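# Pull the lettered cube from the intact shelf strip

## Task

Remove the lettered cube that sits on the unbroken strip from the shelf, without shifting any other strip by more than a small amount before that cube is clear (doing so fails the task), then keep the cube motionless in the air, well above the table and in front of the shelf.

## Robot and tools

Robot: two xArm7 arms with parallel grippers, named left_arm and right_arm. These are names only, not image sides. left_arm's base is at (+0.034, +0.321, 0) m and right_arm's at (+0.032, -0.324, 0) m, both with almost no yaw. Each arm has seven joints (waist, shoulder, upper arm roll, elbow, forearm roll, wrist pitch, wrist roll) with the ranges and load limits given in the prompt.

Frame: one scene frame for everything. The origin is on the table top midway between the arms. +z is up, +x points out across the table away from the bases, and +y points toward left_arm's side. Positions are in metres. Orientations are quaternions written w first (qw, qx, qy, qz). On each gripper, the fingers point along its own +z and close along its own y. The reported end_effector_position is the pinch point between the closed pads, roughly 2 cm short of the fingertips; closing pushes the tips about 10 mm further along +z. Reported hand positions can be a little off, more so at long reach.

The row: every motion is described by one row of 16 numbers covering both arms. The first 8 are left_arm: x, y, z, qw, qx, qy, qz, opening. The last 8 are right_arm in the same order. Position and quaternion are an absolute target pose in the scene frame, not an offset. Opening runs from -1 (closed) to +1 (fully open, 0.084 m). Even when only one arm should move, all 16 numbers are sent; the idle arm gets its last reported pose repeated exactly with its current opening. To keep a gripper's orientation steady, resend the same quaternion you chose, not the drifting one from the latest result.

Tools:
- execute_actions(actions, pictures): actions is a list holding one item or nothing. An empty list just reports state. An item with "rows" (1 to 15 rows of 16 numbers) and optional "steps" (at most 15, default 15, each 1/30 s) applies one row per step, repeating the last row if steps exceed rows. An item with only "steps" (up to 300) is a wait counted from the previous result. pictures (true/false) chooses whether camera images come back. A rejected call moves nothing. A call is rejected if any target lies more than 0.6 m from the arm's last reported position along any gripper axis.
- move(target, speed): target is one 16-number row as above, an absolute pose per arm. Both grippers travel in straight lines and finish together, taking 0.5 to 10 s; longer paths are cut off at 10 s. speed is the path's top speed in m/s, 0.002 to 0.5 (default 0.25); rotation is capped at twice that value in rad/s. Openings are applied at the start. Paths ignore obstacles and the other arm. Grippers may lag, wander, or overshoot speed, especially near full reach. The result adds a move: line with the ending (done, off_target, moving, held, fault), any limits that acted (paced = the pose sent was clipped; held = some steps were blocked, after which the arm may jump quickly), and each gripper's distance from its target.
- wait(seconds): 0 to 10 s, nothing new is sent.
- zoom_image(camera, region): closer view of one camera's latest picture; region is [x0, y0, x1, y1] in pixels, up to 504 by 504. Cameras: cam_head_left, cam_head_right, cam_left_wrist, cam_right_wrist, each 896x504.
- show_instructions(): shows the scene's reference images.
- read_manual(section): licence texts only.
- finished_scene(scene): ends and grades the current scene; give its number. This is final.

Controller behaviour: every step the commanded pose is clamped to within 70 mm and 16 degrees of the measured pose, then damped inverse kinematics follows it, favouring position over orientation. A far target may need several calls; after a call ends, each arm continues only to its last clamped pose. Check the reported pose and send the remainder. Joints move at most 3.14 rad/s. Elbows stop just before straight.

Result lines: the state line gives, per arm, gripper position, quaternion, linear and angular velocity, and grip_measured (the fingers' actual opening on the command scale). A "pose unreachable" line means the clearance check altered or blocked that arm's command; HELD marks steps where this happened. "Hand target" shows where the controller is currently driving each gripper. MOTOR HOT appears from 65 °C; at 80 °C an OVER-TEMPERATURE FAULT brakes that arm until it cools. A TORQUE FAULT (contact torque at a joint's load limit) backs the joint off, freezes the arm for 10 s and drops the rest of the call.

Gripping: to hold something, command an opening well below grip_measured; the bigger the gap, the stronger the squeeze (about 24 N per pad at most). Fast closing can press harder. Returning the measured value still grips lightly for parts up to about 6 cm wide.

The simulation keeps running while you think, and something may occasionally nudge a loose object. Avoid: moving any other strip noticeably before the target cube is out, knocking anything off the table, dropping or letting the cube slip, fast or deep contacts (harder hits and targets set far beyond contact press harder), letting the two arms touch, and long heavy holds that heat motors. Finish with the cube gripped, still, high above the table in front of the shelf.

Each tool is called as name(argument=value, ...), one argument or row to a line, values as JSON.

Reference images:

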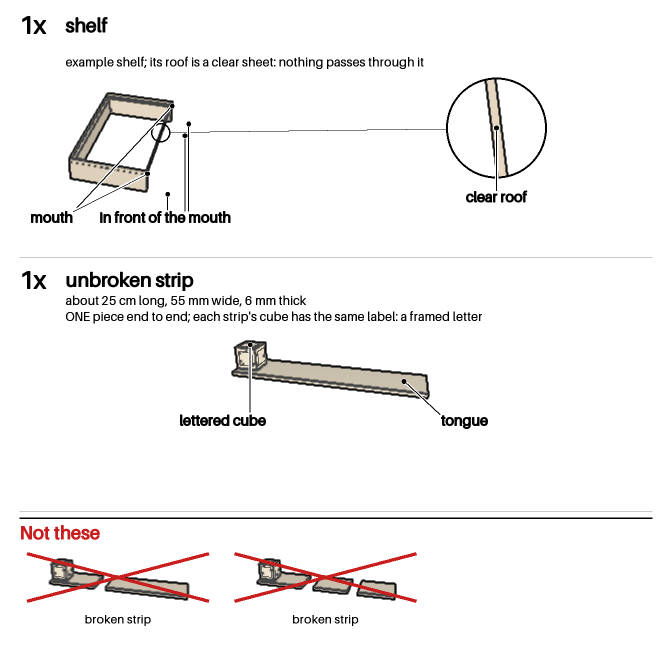

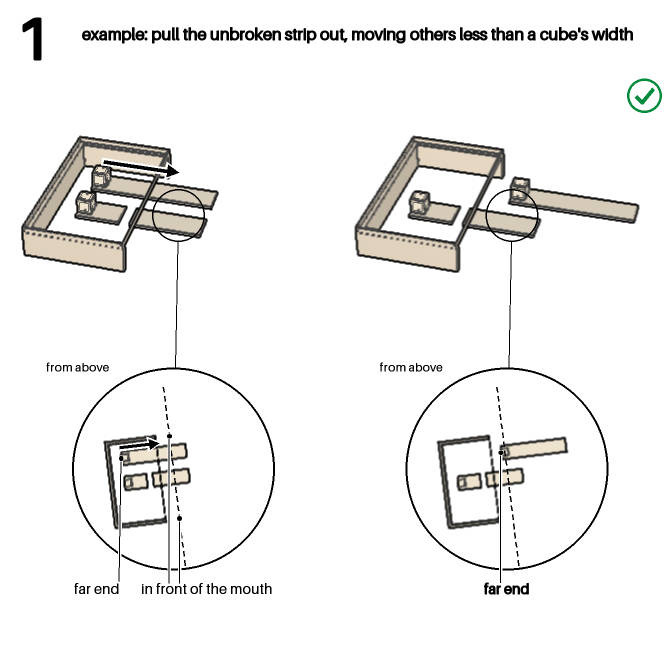

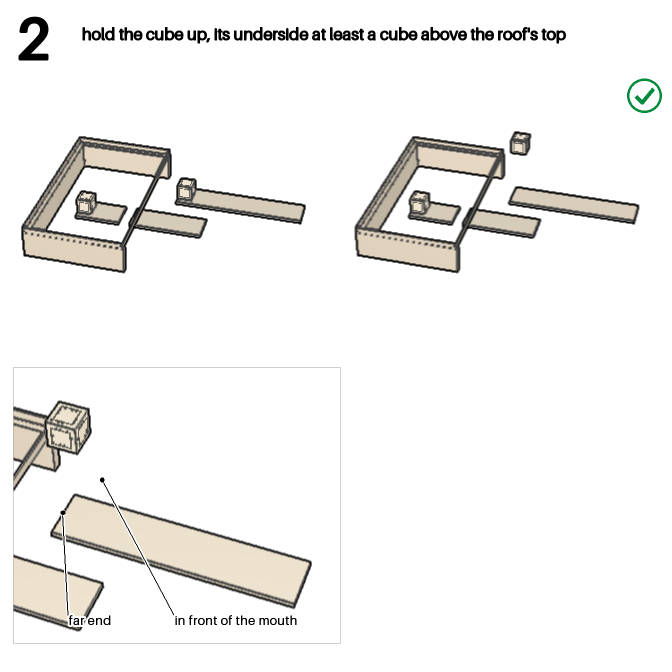

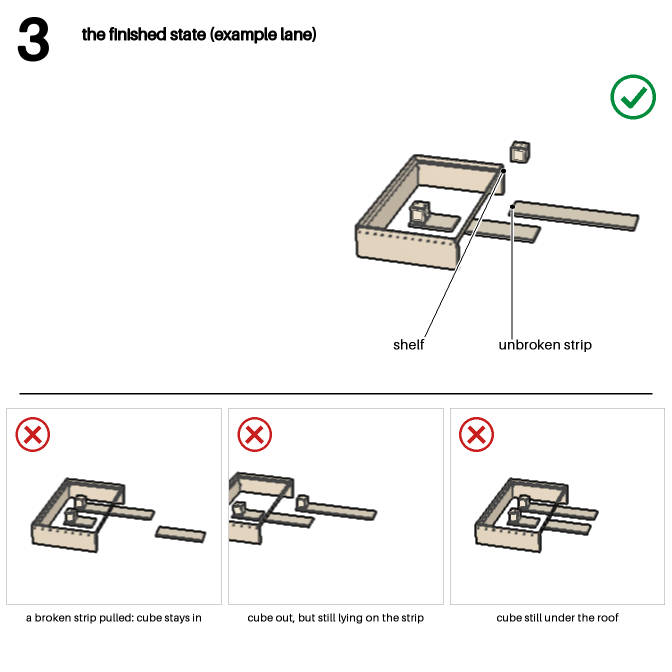

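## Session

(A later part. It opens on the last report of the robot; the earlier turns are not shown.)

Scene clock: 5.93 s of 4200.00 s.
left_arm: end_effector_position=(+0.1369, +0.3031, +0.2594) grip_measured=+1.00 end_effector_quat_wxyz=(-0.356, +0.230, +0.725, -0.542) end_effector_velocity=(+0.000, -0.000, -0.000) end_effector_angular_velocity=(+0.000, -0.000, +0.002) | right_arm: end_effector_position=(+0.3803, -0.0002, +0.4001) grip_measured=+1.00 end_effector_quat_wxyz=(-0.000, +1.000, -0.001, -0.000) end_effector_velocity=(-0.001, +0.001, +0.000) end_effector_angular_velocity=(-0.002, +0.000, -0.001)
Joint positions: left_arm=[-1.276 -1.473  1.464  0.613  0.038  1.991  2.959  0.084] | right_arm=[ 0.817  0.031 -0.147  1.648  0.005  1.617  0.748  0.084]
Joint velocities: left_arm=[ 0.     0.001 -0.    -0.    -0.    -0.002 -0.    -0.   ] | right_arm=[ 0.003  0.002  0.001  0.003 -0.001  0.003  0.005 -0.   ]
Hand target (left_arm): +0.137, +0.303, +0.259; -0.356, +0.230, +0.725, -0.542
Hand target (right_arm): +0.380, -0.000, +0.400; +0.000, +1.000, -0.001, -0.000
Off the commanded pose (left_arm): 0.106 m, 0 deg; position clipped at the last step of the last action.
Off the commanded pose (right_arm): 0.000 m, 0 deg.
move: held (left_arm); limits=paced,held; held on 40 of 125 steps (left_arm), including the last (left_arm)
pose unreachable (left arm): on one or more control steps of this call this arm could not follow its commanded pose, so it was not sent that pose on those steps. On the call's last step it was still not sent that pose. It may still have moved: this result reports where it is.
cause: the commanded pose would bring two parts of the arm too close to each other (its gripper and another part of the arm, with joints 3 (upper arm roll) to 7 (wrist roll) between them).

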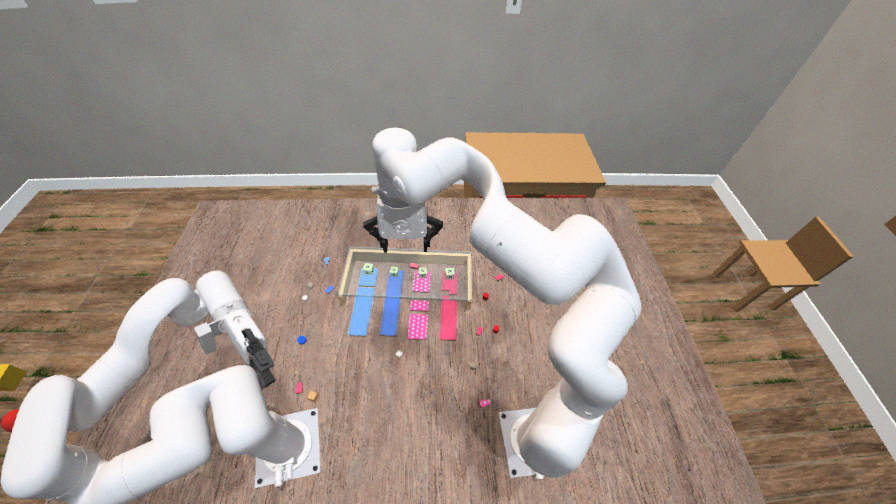

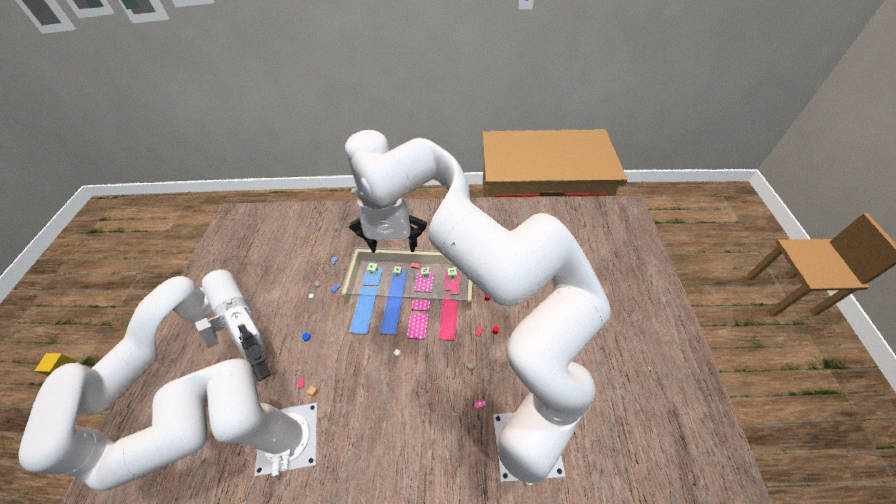

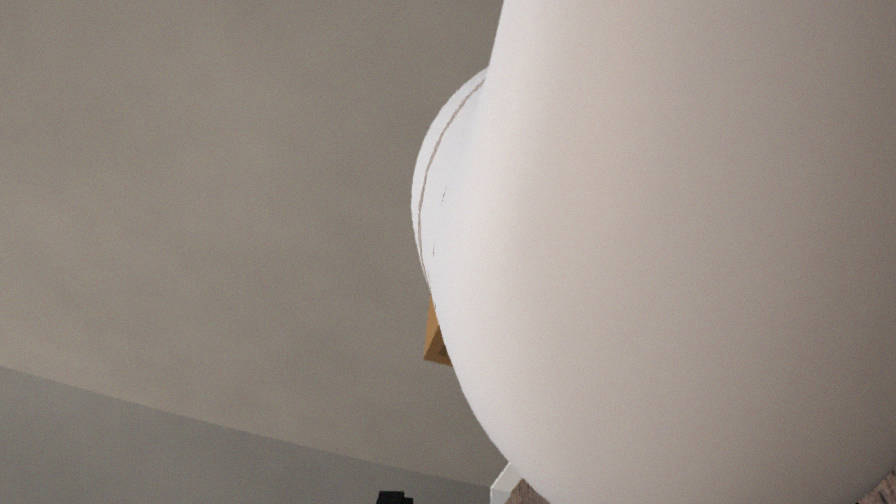

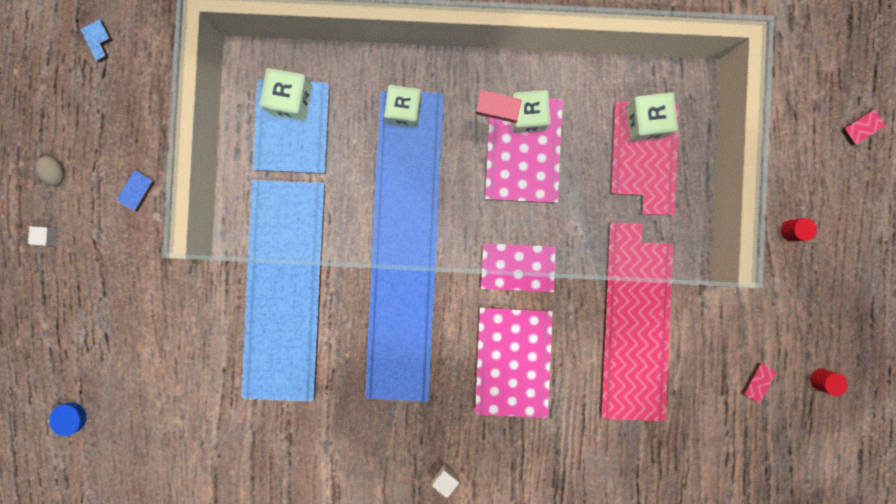

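move(
  target=[0.137,0.303,0.259,-0.356,0.23,0.725,-0.542,1, 0.359,0.071,0.08,0,1,0,0,0.6],
)

move(
  target=[0.137,0.303,0.259,-0.356,0.23,0.725,-0.542,1, 0.359,0.071,0.017,0,1,0,0,0.6],
  speed=0.06,
)

move(
  target=[0.137,0.303,0.259,-0.356,0.23,0.725,-0.542,1, 0.359,0.071,0.017,0,1,0,0,-0.4],
)

move(
  target=[0.137,0.303,0.259,-0.356,0.23,0.725,-0.542,1, 0.16,0.08,0.017,0,1,0,0,-0.4],
  speed=0.07,
)

move(
  target=[0.137,0.303,0.259,-0.356,0.23,0.725,-0.542,1, 0.16,0.08,0.017,0,1,0,0,0.6],
)

move(
  target=[0.137,0.303,0.259,-0.356,0.23,0.725,-0.542,1, 0.27,0.05,0.25,0,1,0,0,0.6],
)

Scene clock: 13.60 s of 4200.00 s.
left_arm: end_effector_position=(+0.1370, +0.3030, +0.2590) grip_measured=+1.00 end_effector_quat_wxyz=(-0.356, +0.230, +0.725, -0.542) end_effector_velocity=(+0.000, -0.000, +0.000) end_effector_angular_velocity=(+0.000, -0.000, +0.001) | right_arm: end_effector_position=(+0.3601, +0.0726, +0.0807) grip_measured=+0.59 end_effector_quat_wxyz=(-0.001, +1.000, -0.000, -0.000) end_effector_velocity=(-0.004, -0.001, -0.006) end_effector_angular_velocity=(-0.009, +0.008, +0.004)
Joint positions: left_arm=[-1.277 -1.474  1.464  0.613  0.04   1.991  2.96   0.084] | right_arm=[ 0.881  0.337 -0.08   1.098  0.04   0.761  0.851  0.069]
Joint velocities: left_arm=[ 0.    -0.    -0.     0.    -0.    -0.001 -0.     0.   ] | right_arm=[ 0.002  0.008  0.003 -0.005  0.001 -0.001 -0.001 -0.   ]
Hand target (left_arm): +0.137, +0.303, +0.259; -0.356, +0.230, +0.725, -0.542
Hand target (right_arm): +0.360, +0.072, +0.080; -0.000, +1.000, +0.000, -0.001
Off the commanded pose (left_arm): 0.000 m, 0 deg.
Off the commanded pose (right_arm): 0.002 m, 0 deg.
After step 90, 2.83 s passed at rest.
move: done

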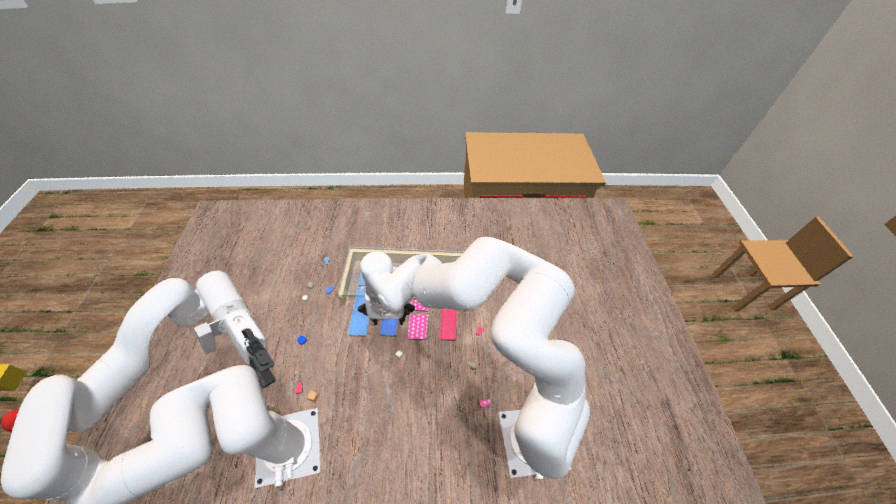

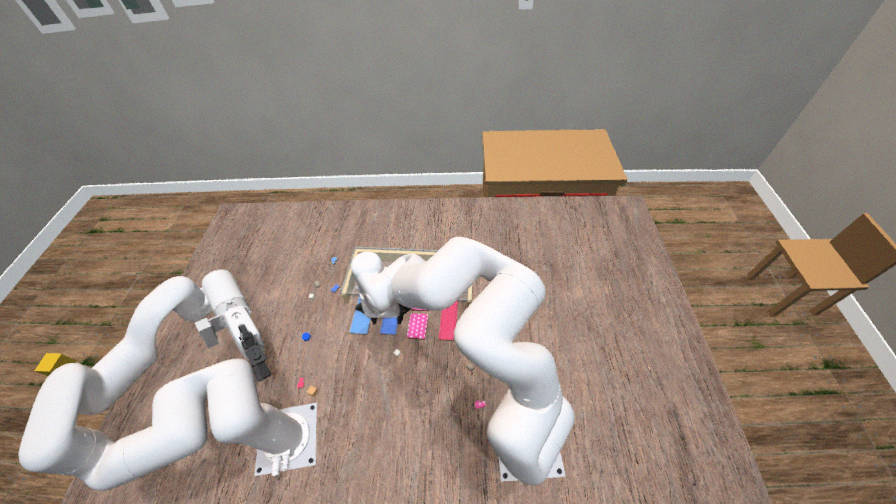

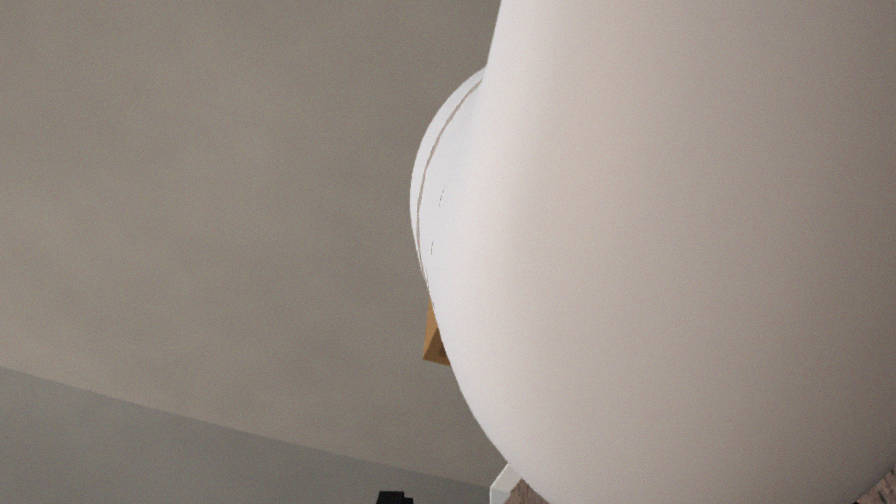

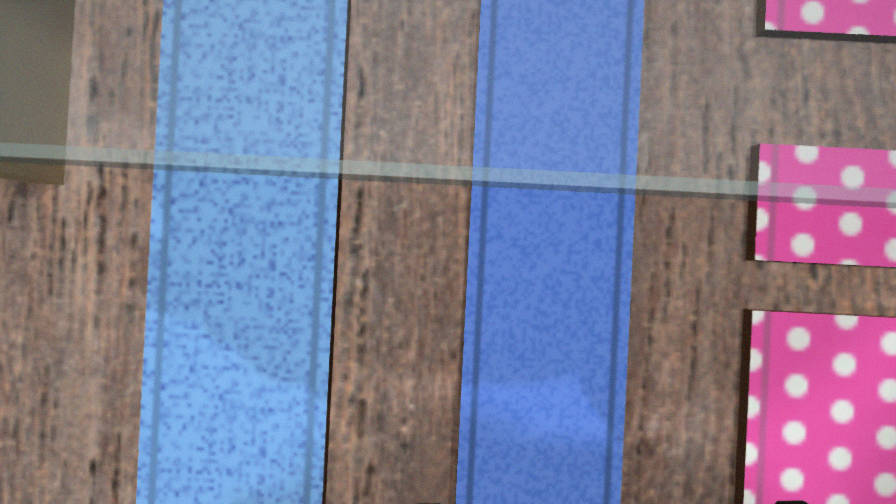

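Scene clock: 15.07 s of 4200.00 s.
left_arm: end_effector_position=(+0.1370, +0.3030, +0.2590) grip_measured=+1.00 end_effector_quat_wxyz=(-0.356, +0.230, +0.725, -0.542) end_effector_velocity=(-0.000, +0.000, -0.000) end_effector_angular_velocity=(+0.000, +0.000, -0.001) | right_arm: end_effector_position=(+0.3596, +0.0719, +0.0179) grip_measured=+0.60 end_effector_quat_wxyz=(-0.001, +1.000, -0.000, +0.001) end_effector_velocity=(-0.001, -0.000, -0.001) end_effector_angular_velocity=(-0.001, +0.001, +0.000)
Joint positions: left_arm=[-1.277 -1.474  1.464  0.613  0.04   1.991  2.96   0.084] | right_arm=[ 0.875  0.465 -0.071  1.074  0.056  0.608  0.84   0.069]
Joint velocities: left_arm=[-0.    -0.     0.    -0.     0.     0.001 -0.     0.   ] | right_arm=[ 0.001  0.001 -0.    -0.001  0.001 -0.    -0.001  0.   ]
Hand target (left_arm): +0.137, +0.303, +0.259; -0.356, +0.230, +0.725, -0.542
Hand target (right_arm): +0.359, +0.071, +0.017; -0.000, +1.000, -0.000, -0.000
Off the commanded pose (left_arm): 0.000 m, 0 deg.
Off the commanded pose (right_arm): 0.001 m, 0 deg.
move: done

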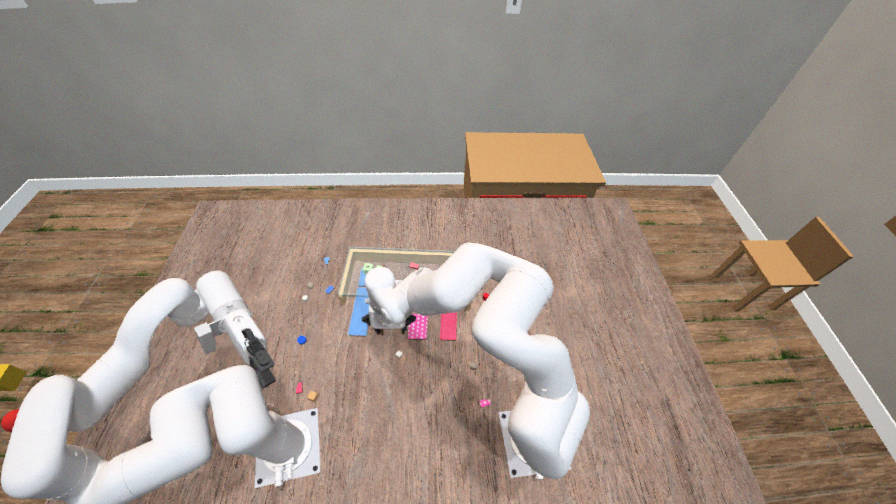

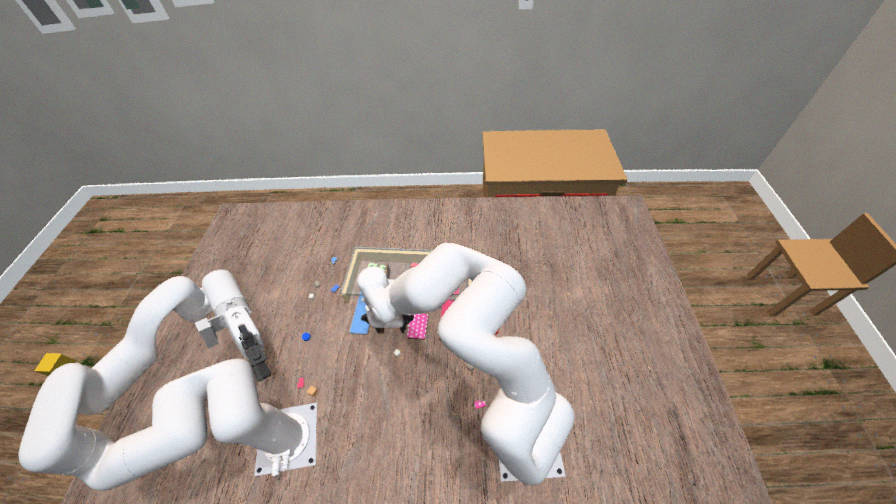

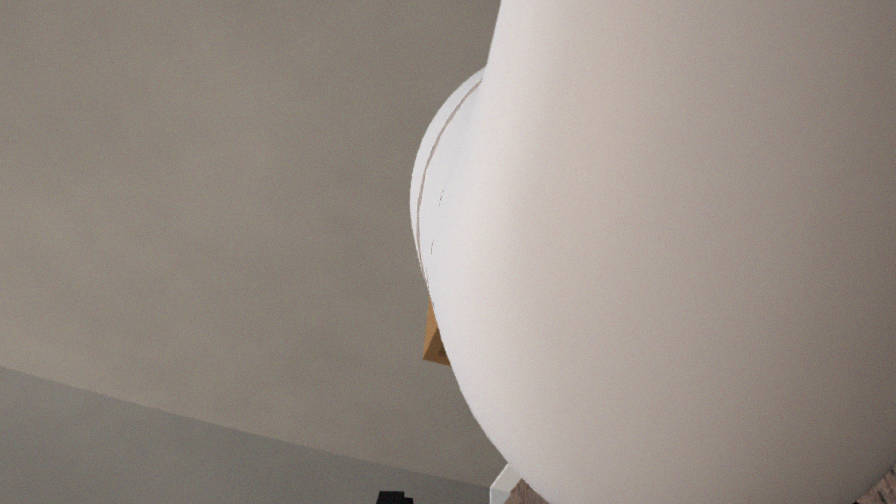

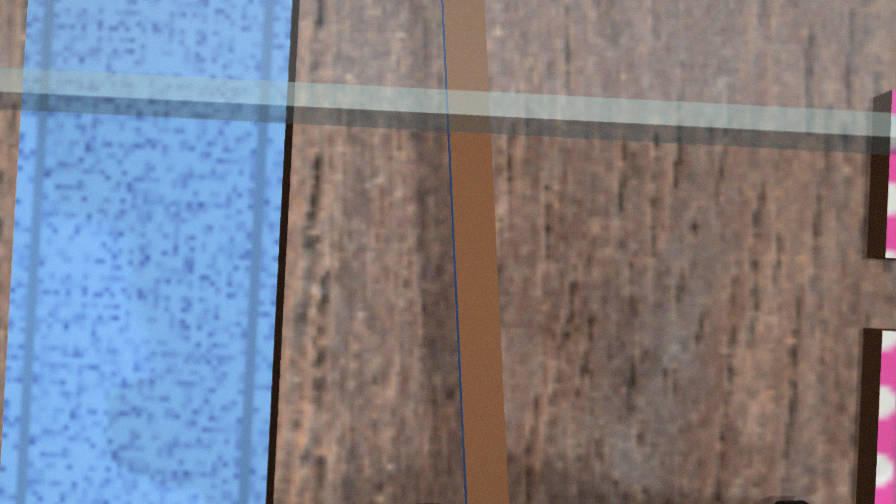

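Scene clock: 15.77 s of 4200.00 s.
left_arm: end_effector_position=(+0.1370, +0.3030, +0.2590) grip_measured=+1.00 end_effector_quat_wxyz=(-0.356, +0.230, +0.725, -0.542) end_effector_velocity=(-0.000, +0.000, -0.000) end_effector_angular_velocity=(+0.001, +0.000, -0.000) | right_arm: end_effector_position=(+0.3628, +0.0736, +0.0225) grip_measured=-0.41 end_effector_quat_wxyz=(-0.005, +1.000, -0.001, +0.004) end_effector_velocity=(-0.012, +0.008, +0.001) end_effector_angular_velocity=(+0.001, +0.012, +0.022)
Joint positions: left_arm=[-1.277 -1.474  1.464  0.613  0.04   1.991  2.96   0.084] | right_arm=[ 0.875  0.458 -0.074  1.077  0.056  0.607  0.839  0.026]
Joint velocities: left_arm=[ 0.001  0.     0.    -0.     0.001  0.001  0.     0.   ] | right_arm=[ 0.01  -0.003  0.016  0.001  0.004  0.01  -0.001  0.   ]
Hand target (left_arm): +0.137, +0.303, +0.259; -0.356, +0.230, +0.725, -0.542
Hand target (right_arm): +0.359, +0.071, +0.017; +0.000, +1.000, -0.000, +0.000
Off the commanded pose (left_arm): 0.000 m, 0 deg.
Off the commanded pose (right_arm): 0.007 m, 1 deg.
move: off_target (right_arm)

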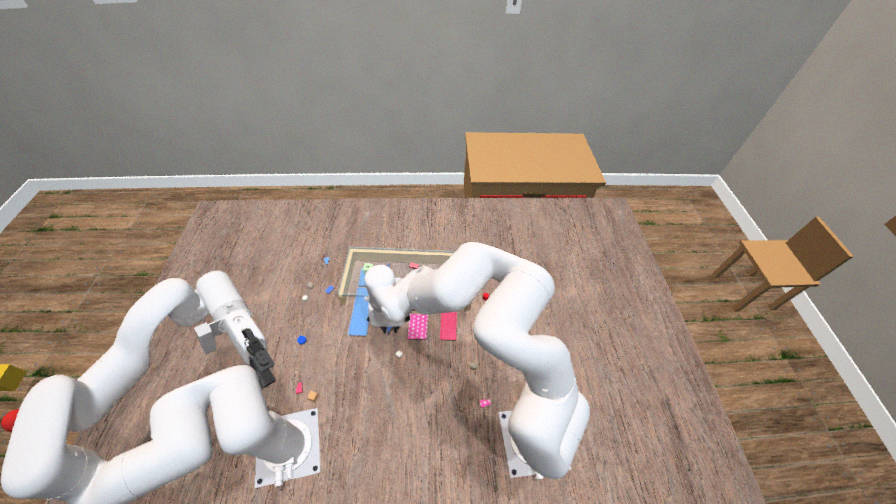

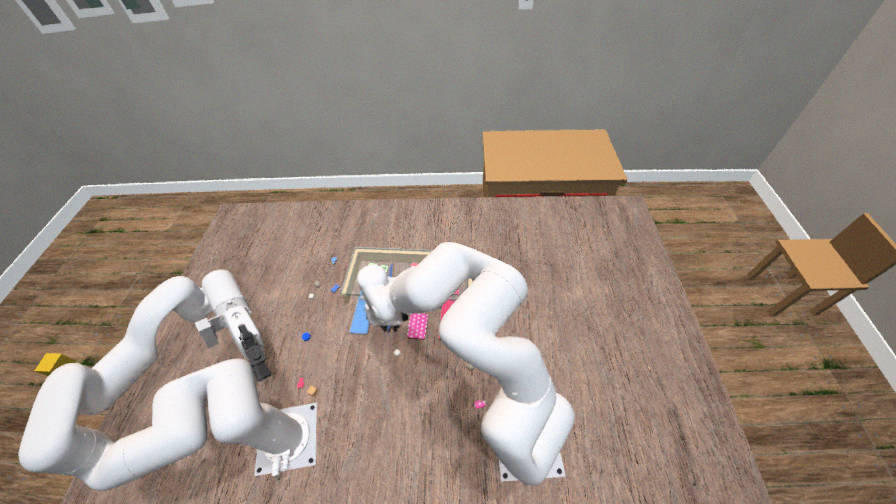

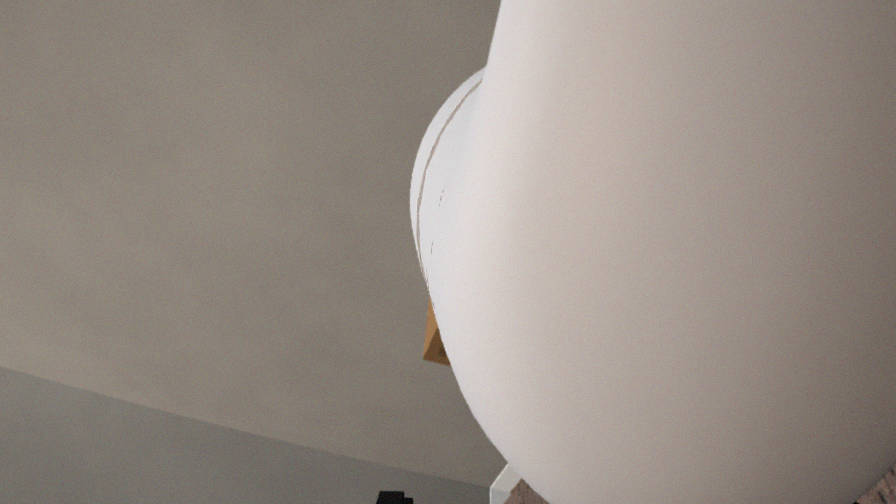

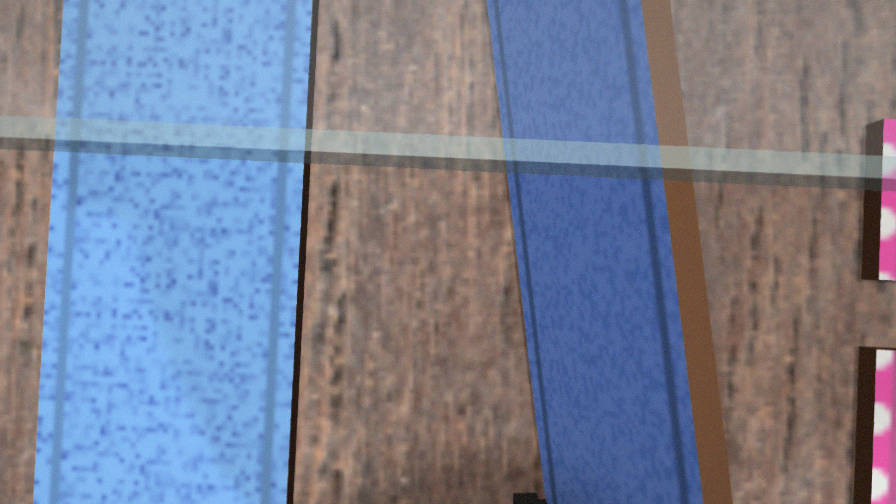

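Scene clock: 19.00 s of 4200.00 s.
left_arm: end_effector_position=(+0.1370, +0.3030, +0.2590) grip_measured=+1.00 end_effector_quat_wxyz=(-0.356, +0.230, +0.725, -0.542) end_effector_velocity=(+0.000, -0.000, -0.000) end_effector_angular_velocity=(-0.000, -0.000, +0.001) | right_arm: end_effector_position=(+0.1617, +0.0850, +0.0219) grip_measured=-0.42 end_effector_quat_wxyz=(-0.007, +1.000, -0.000, +0.002) end_effector_velocity=(-0.001, +0.000, +0.000) end_effector_angular_velocity=(+0.000, -0.001, -0.001)
Joint positions: left_arm=[-1.277 -1.474  1.464  0.613  0.04   1.991  2.96   0.084] | right_arm=[ 1.179  0.242  0.01   0.729 -0.005  0.472  1.268  0.026]
Joint velocities: left_arm=[-0.    -0.     0.     0.     0.    -0.001  0.    -0.   ] | right_arm=[ 0.002 -0.001 -0.    -0.    -0.001 -0.     0.004  0.   ]
Hand target (left_arm): +0.137, +0.303, +0.259; -0.356, +0.230, +0.725, -0.542
Hand target (right_arm): +0.160, +0.080, +0.017; +0.000, +1.000, +0.000, -0.000
Off the commanded pose (left_arm): 0.000 m, 0 deg.
Off the commanded pose (right_arm): 0.007 m, 1 deg.
move: off_target (right_arm)

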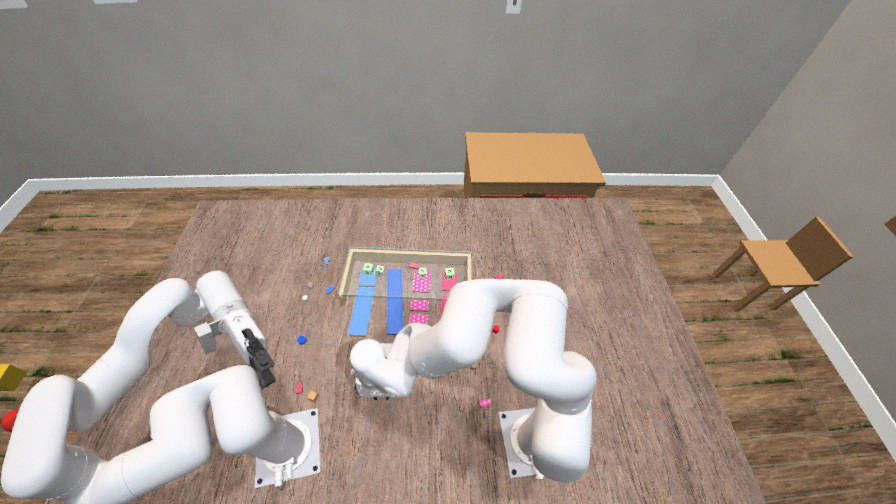

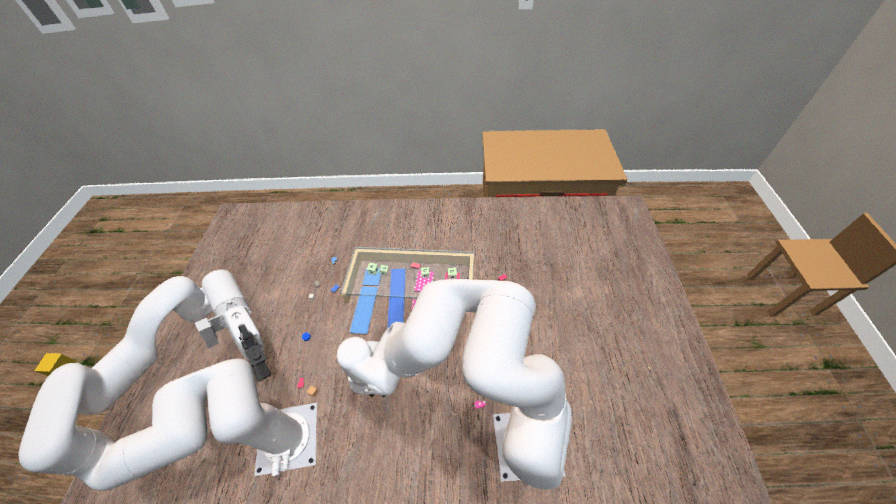

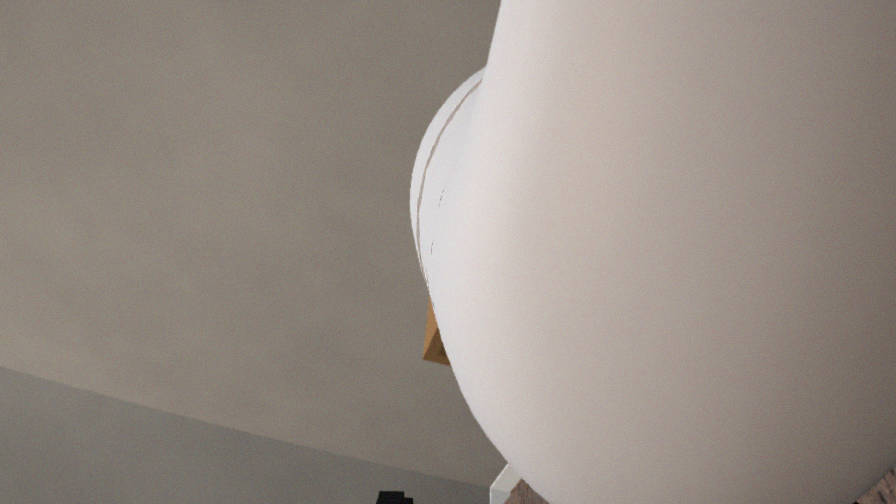

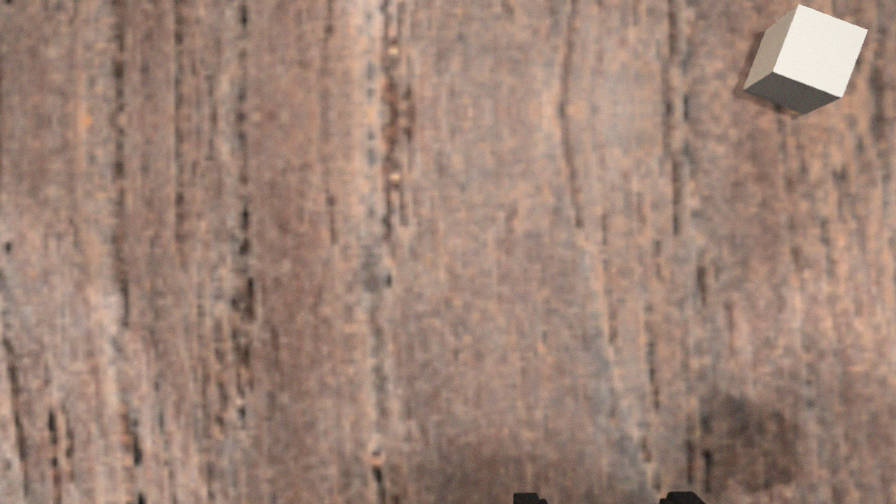

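Scene clock: 19.70 s of 4200.00 s.
left_arm: end_effector_position=(+0.1370, +0.3030, +0.2590) grip_measured=+1.00 end_effector_quat_wxyz=(-0.356, +0.230, +0.725, -0.542) end_effector_velocity=(+0.000, -0.000, +0.000) end_effector_angular_velocity=(-0.001, +0.001, +0.001) | right_arm: end_effector_position=(+0.1597, +0.0802, +0.0170) grip_measured=+0.60 end_effector_quat_wxyz=(-0.000, +1.000, +0.000, -0.000) end_effector_velocity=(+0.002, -0.000, +0.000) end_effector_angular_velocity=(+0.001, -0.001, -0.005)
Joint positions: left_arm=[-1.277 -1.474  1.464  0.613  0.04   1.991  2.96   0.084] | right_arm=[ 1.177  0.249  0.012  0.722 -0.006  0.473  1.268  0.069]
Joint velocities: left_arm=[-0.     0.001  0.    -0.    -0.001 -0.001  0.     0.   ] | right_arm=[-0.002 -0.    -0.002  0.     0.    -0.001  0.001  0.   ]
Hand target (left_arm): +0.137, +0.303, +0.259; -0.356, +0.230, +0.725, -0.542
Hand target (right_arm): +0.160, +0.080, +0.017; -0.000, +1.000, -0.000, -0.000
Off the commanded pose (left_arm): 0.000 m, 0 deg.
Off the commanded pose (right_arm): 0.000 m, 0 deg.
move: done

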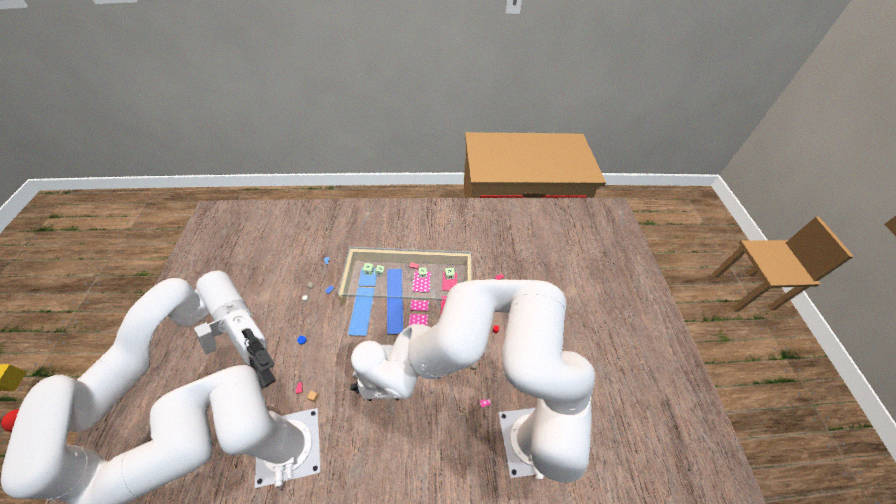

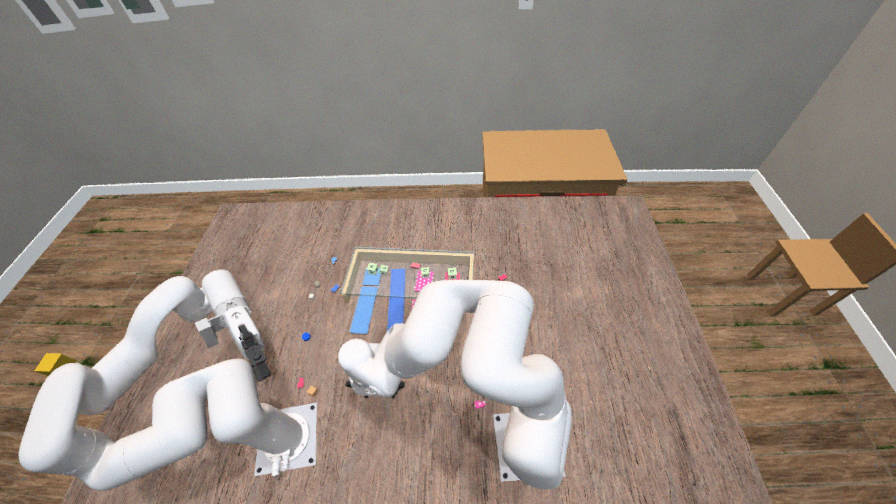

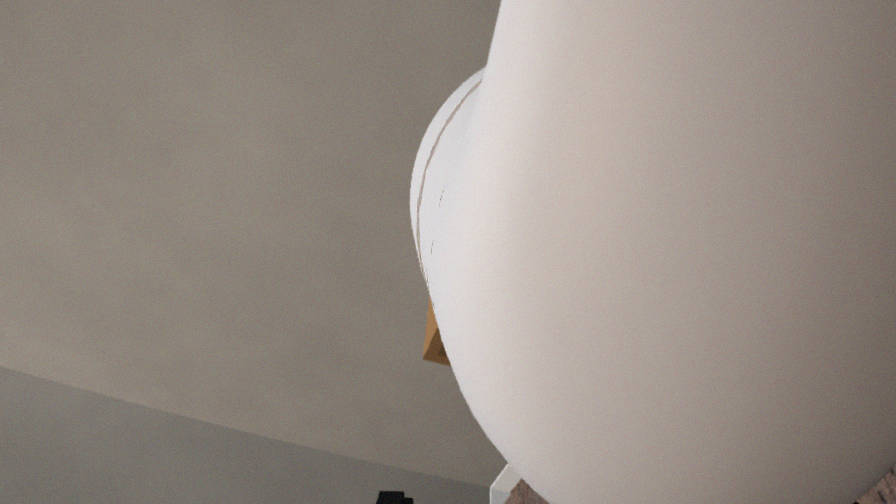

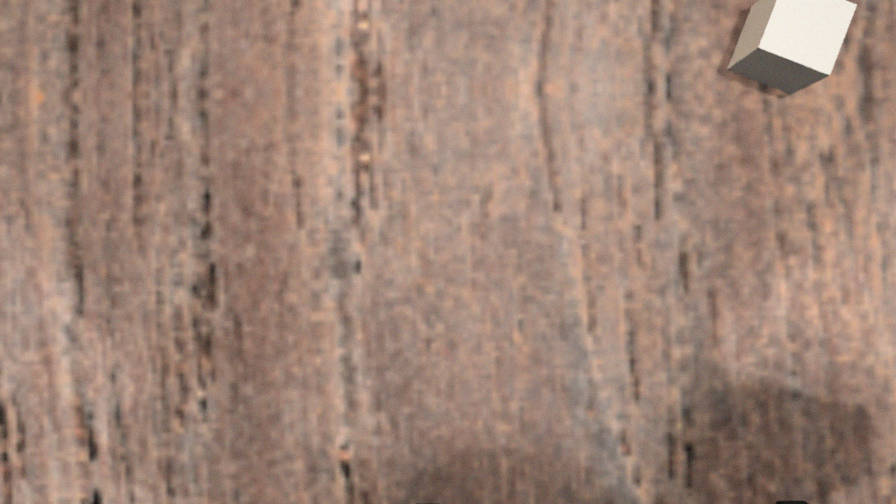

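Scene clock: 21.20 s of 4200.00 s.
left_arm: end_effector_position=(+0.1370, +0.3030, +0.2590) grip_measured=+1.00 end_effector_quat_wxyz=(-0.356, +0.230, +0.725, -0.542) end_effector_velocity=(-0.000, +0.000, +0.000) end_effector_angular_velocity=(-0.001, -0.000, +0.000) | right_arm: end_effector_position=(+0.2693, +0.0489, +0.2494) grip_measured=+0.59 end_effector_quat_wxyz=(+0.001, +1.000, +0.000, +0.000) end_effector_velocity=(+0.004, +0.000, +0.007) end_effector_angular_velocity=(+0.009, -0.005, -0.004)
Joint positions: left_arm=[-1.277 -1.474  1.464  0.613  0.04   1.991  2.96   0.084] | right_arm=[ 1.044 -0.106 -0.109  1.063 -0.014  1.17   1.015  0.069]
Joint velocities: left_arm=[ 0.    -0.    -0.     0.    -0.001  0.     0.    -0.   ] | right_arm=[-0.003 -0.004 -0.004  0.013 -0.     0.007 -0.003  0.   ]
Hand target (left_arm): +0.137, +0.303, +0.259; -0.356, +0.230, +0.725, -0.542
Hand target (right_arm): +0.270, +0.049, +0.250; +0.000, +1.000, -0.000, +0.001
Off the commanded pose (left_arm): 0.000 m, 0 deg.
Off the commanded pose (right_arm): 0.001 m, 0 deg.
move: done

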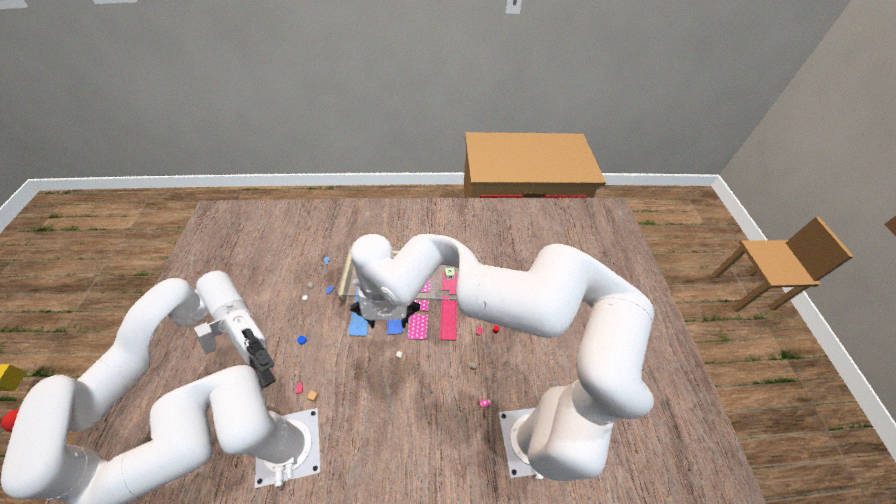

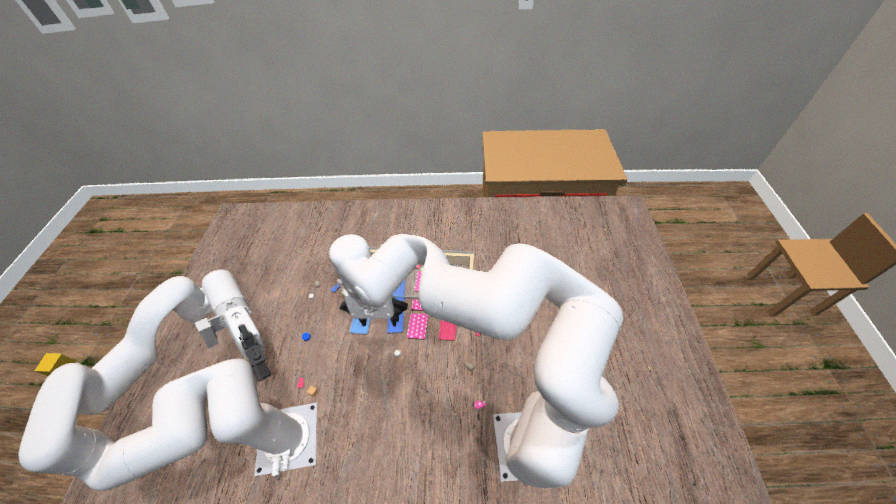

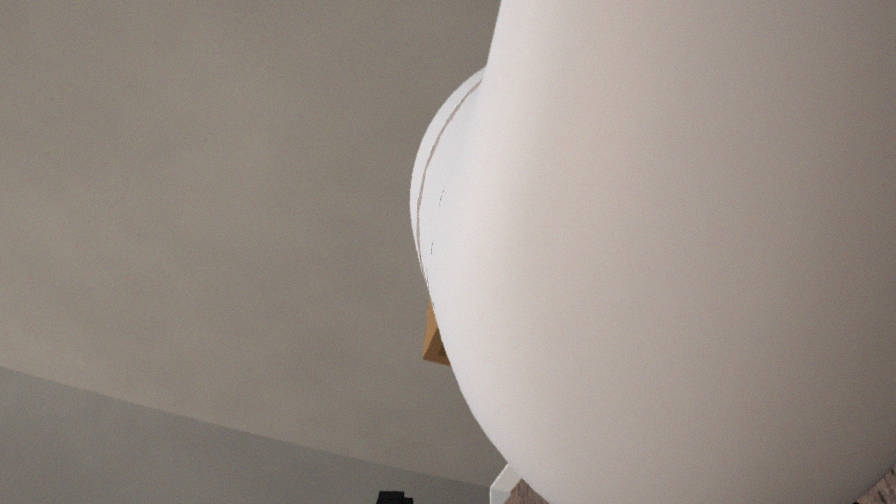

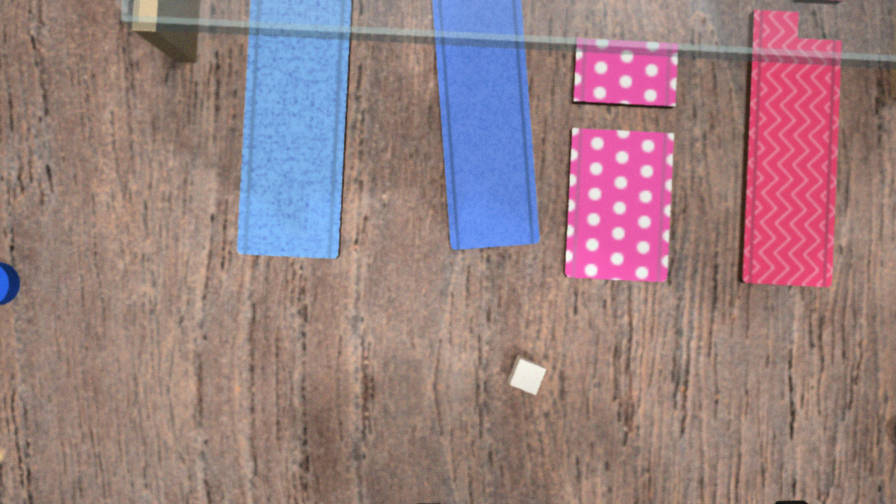

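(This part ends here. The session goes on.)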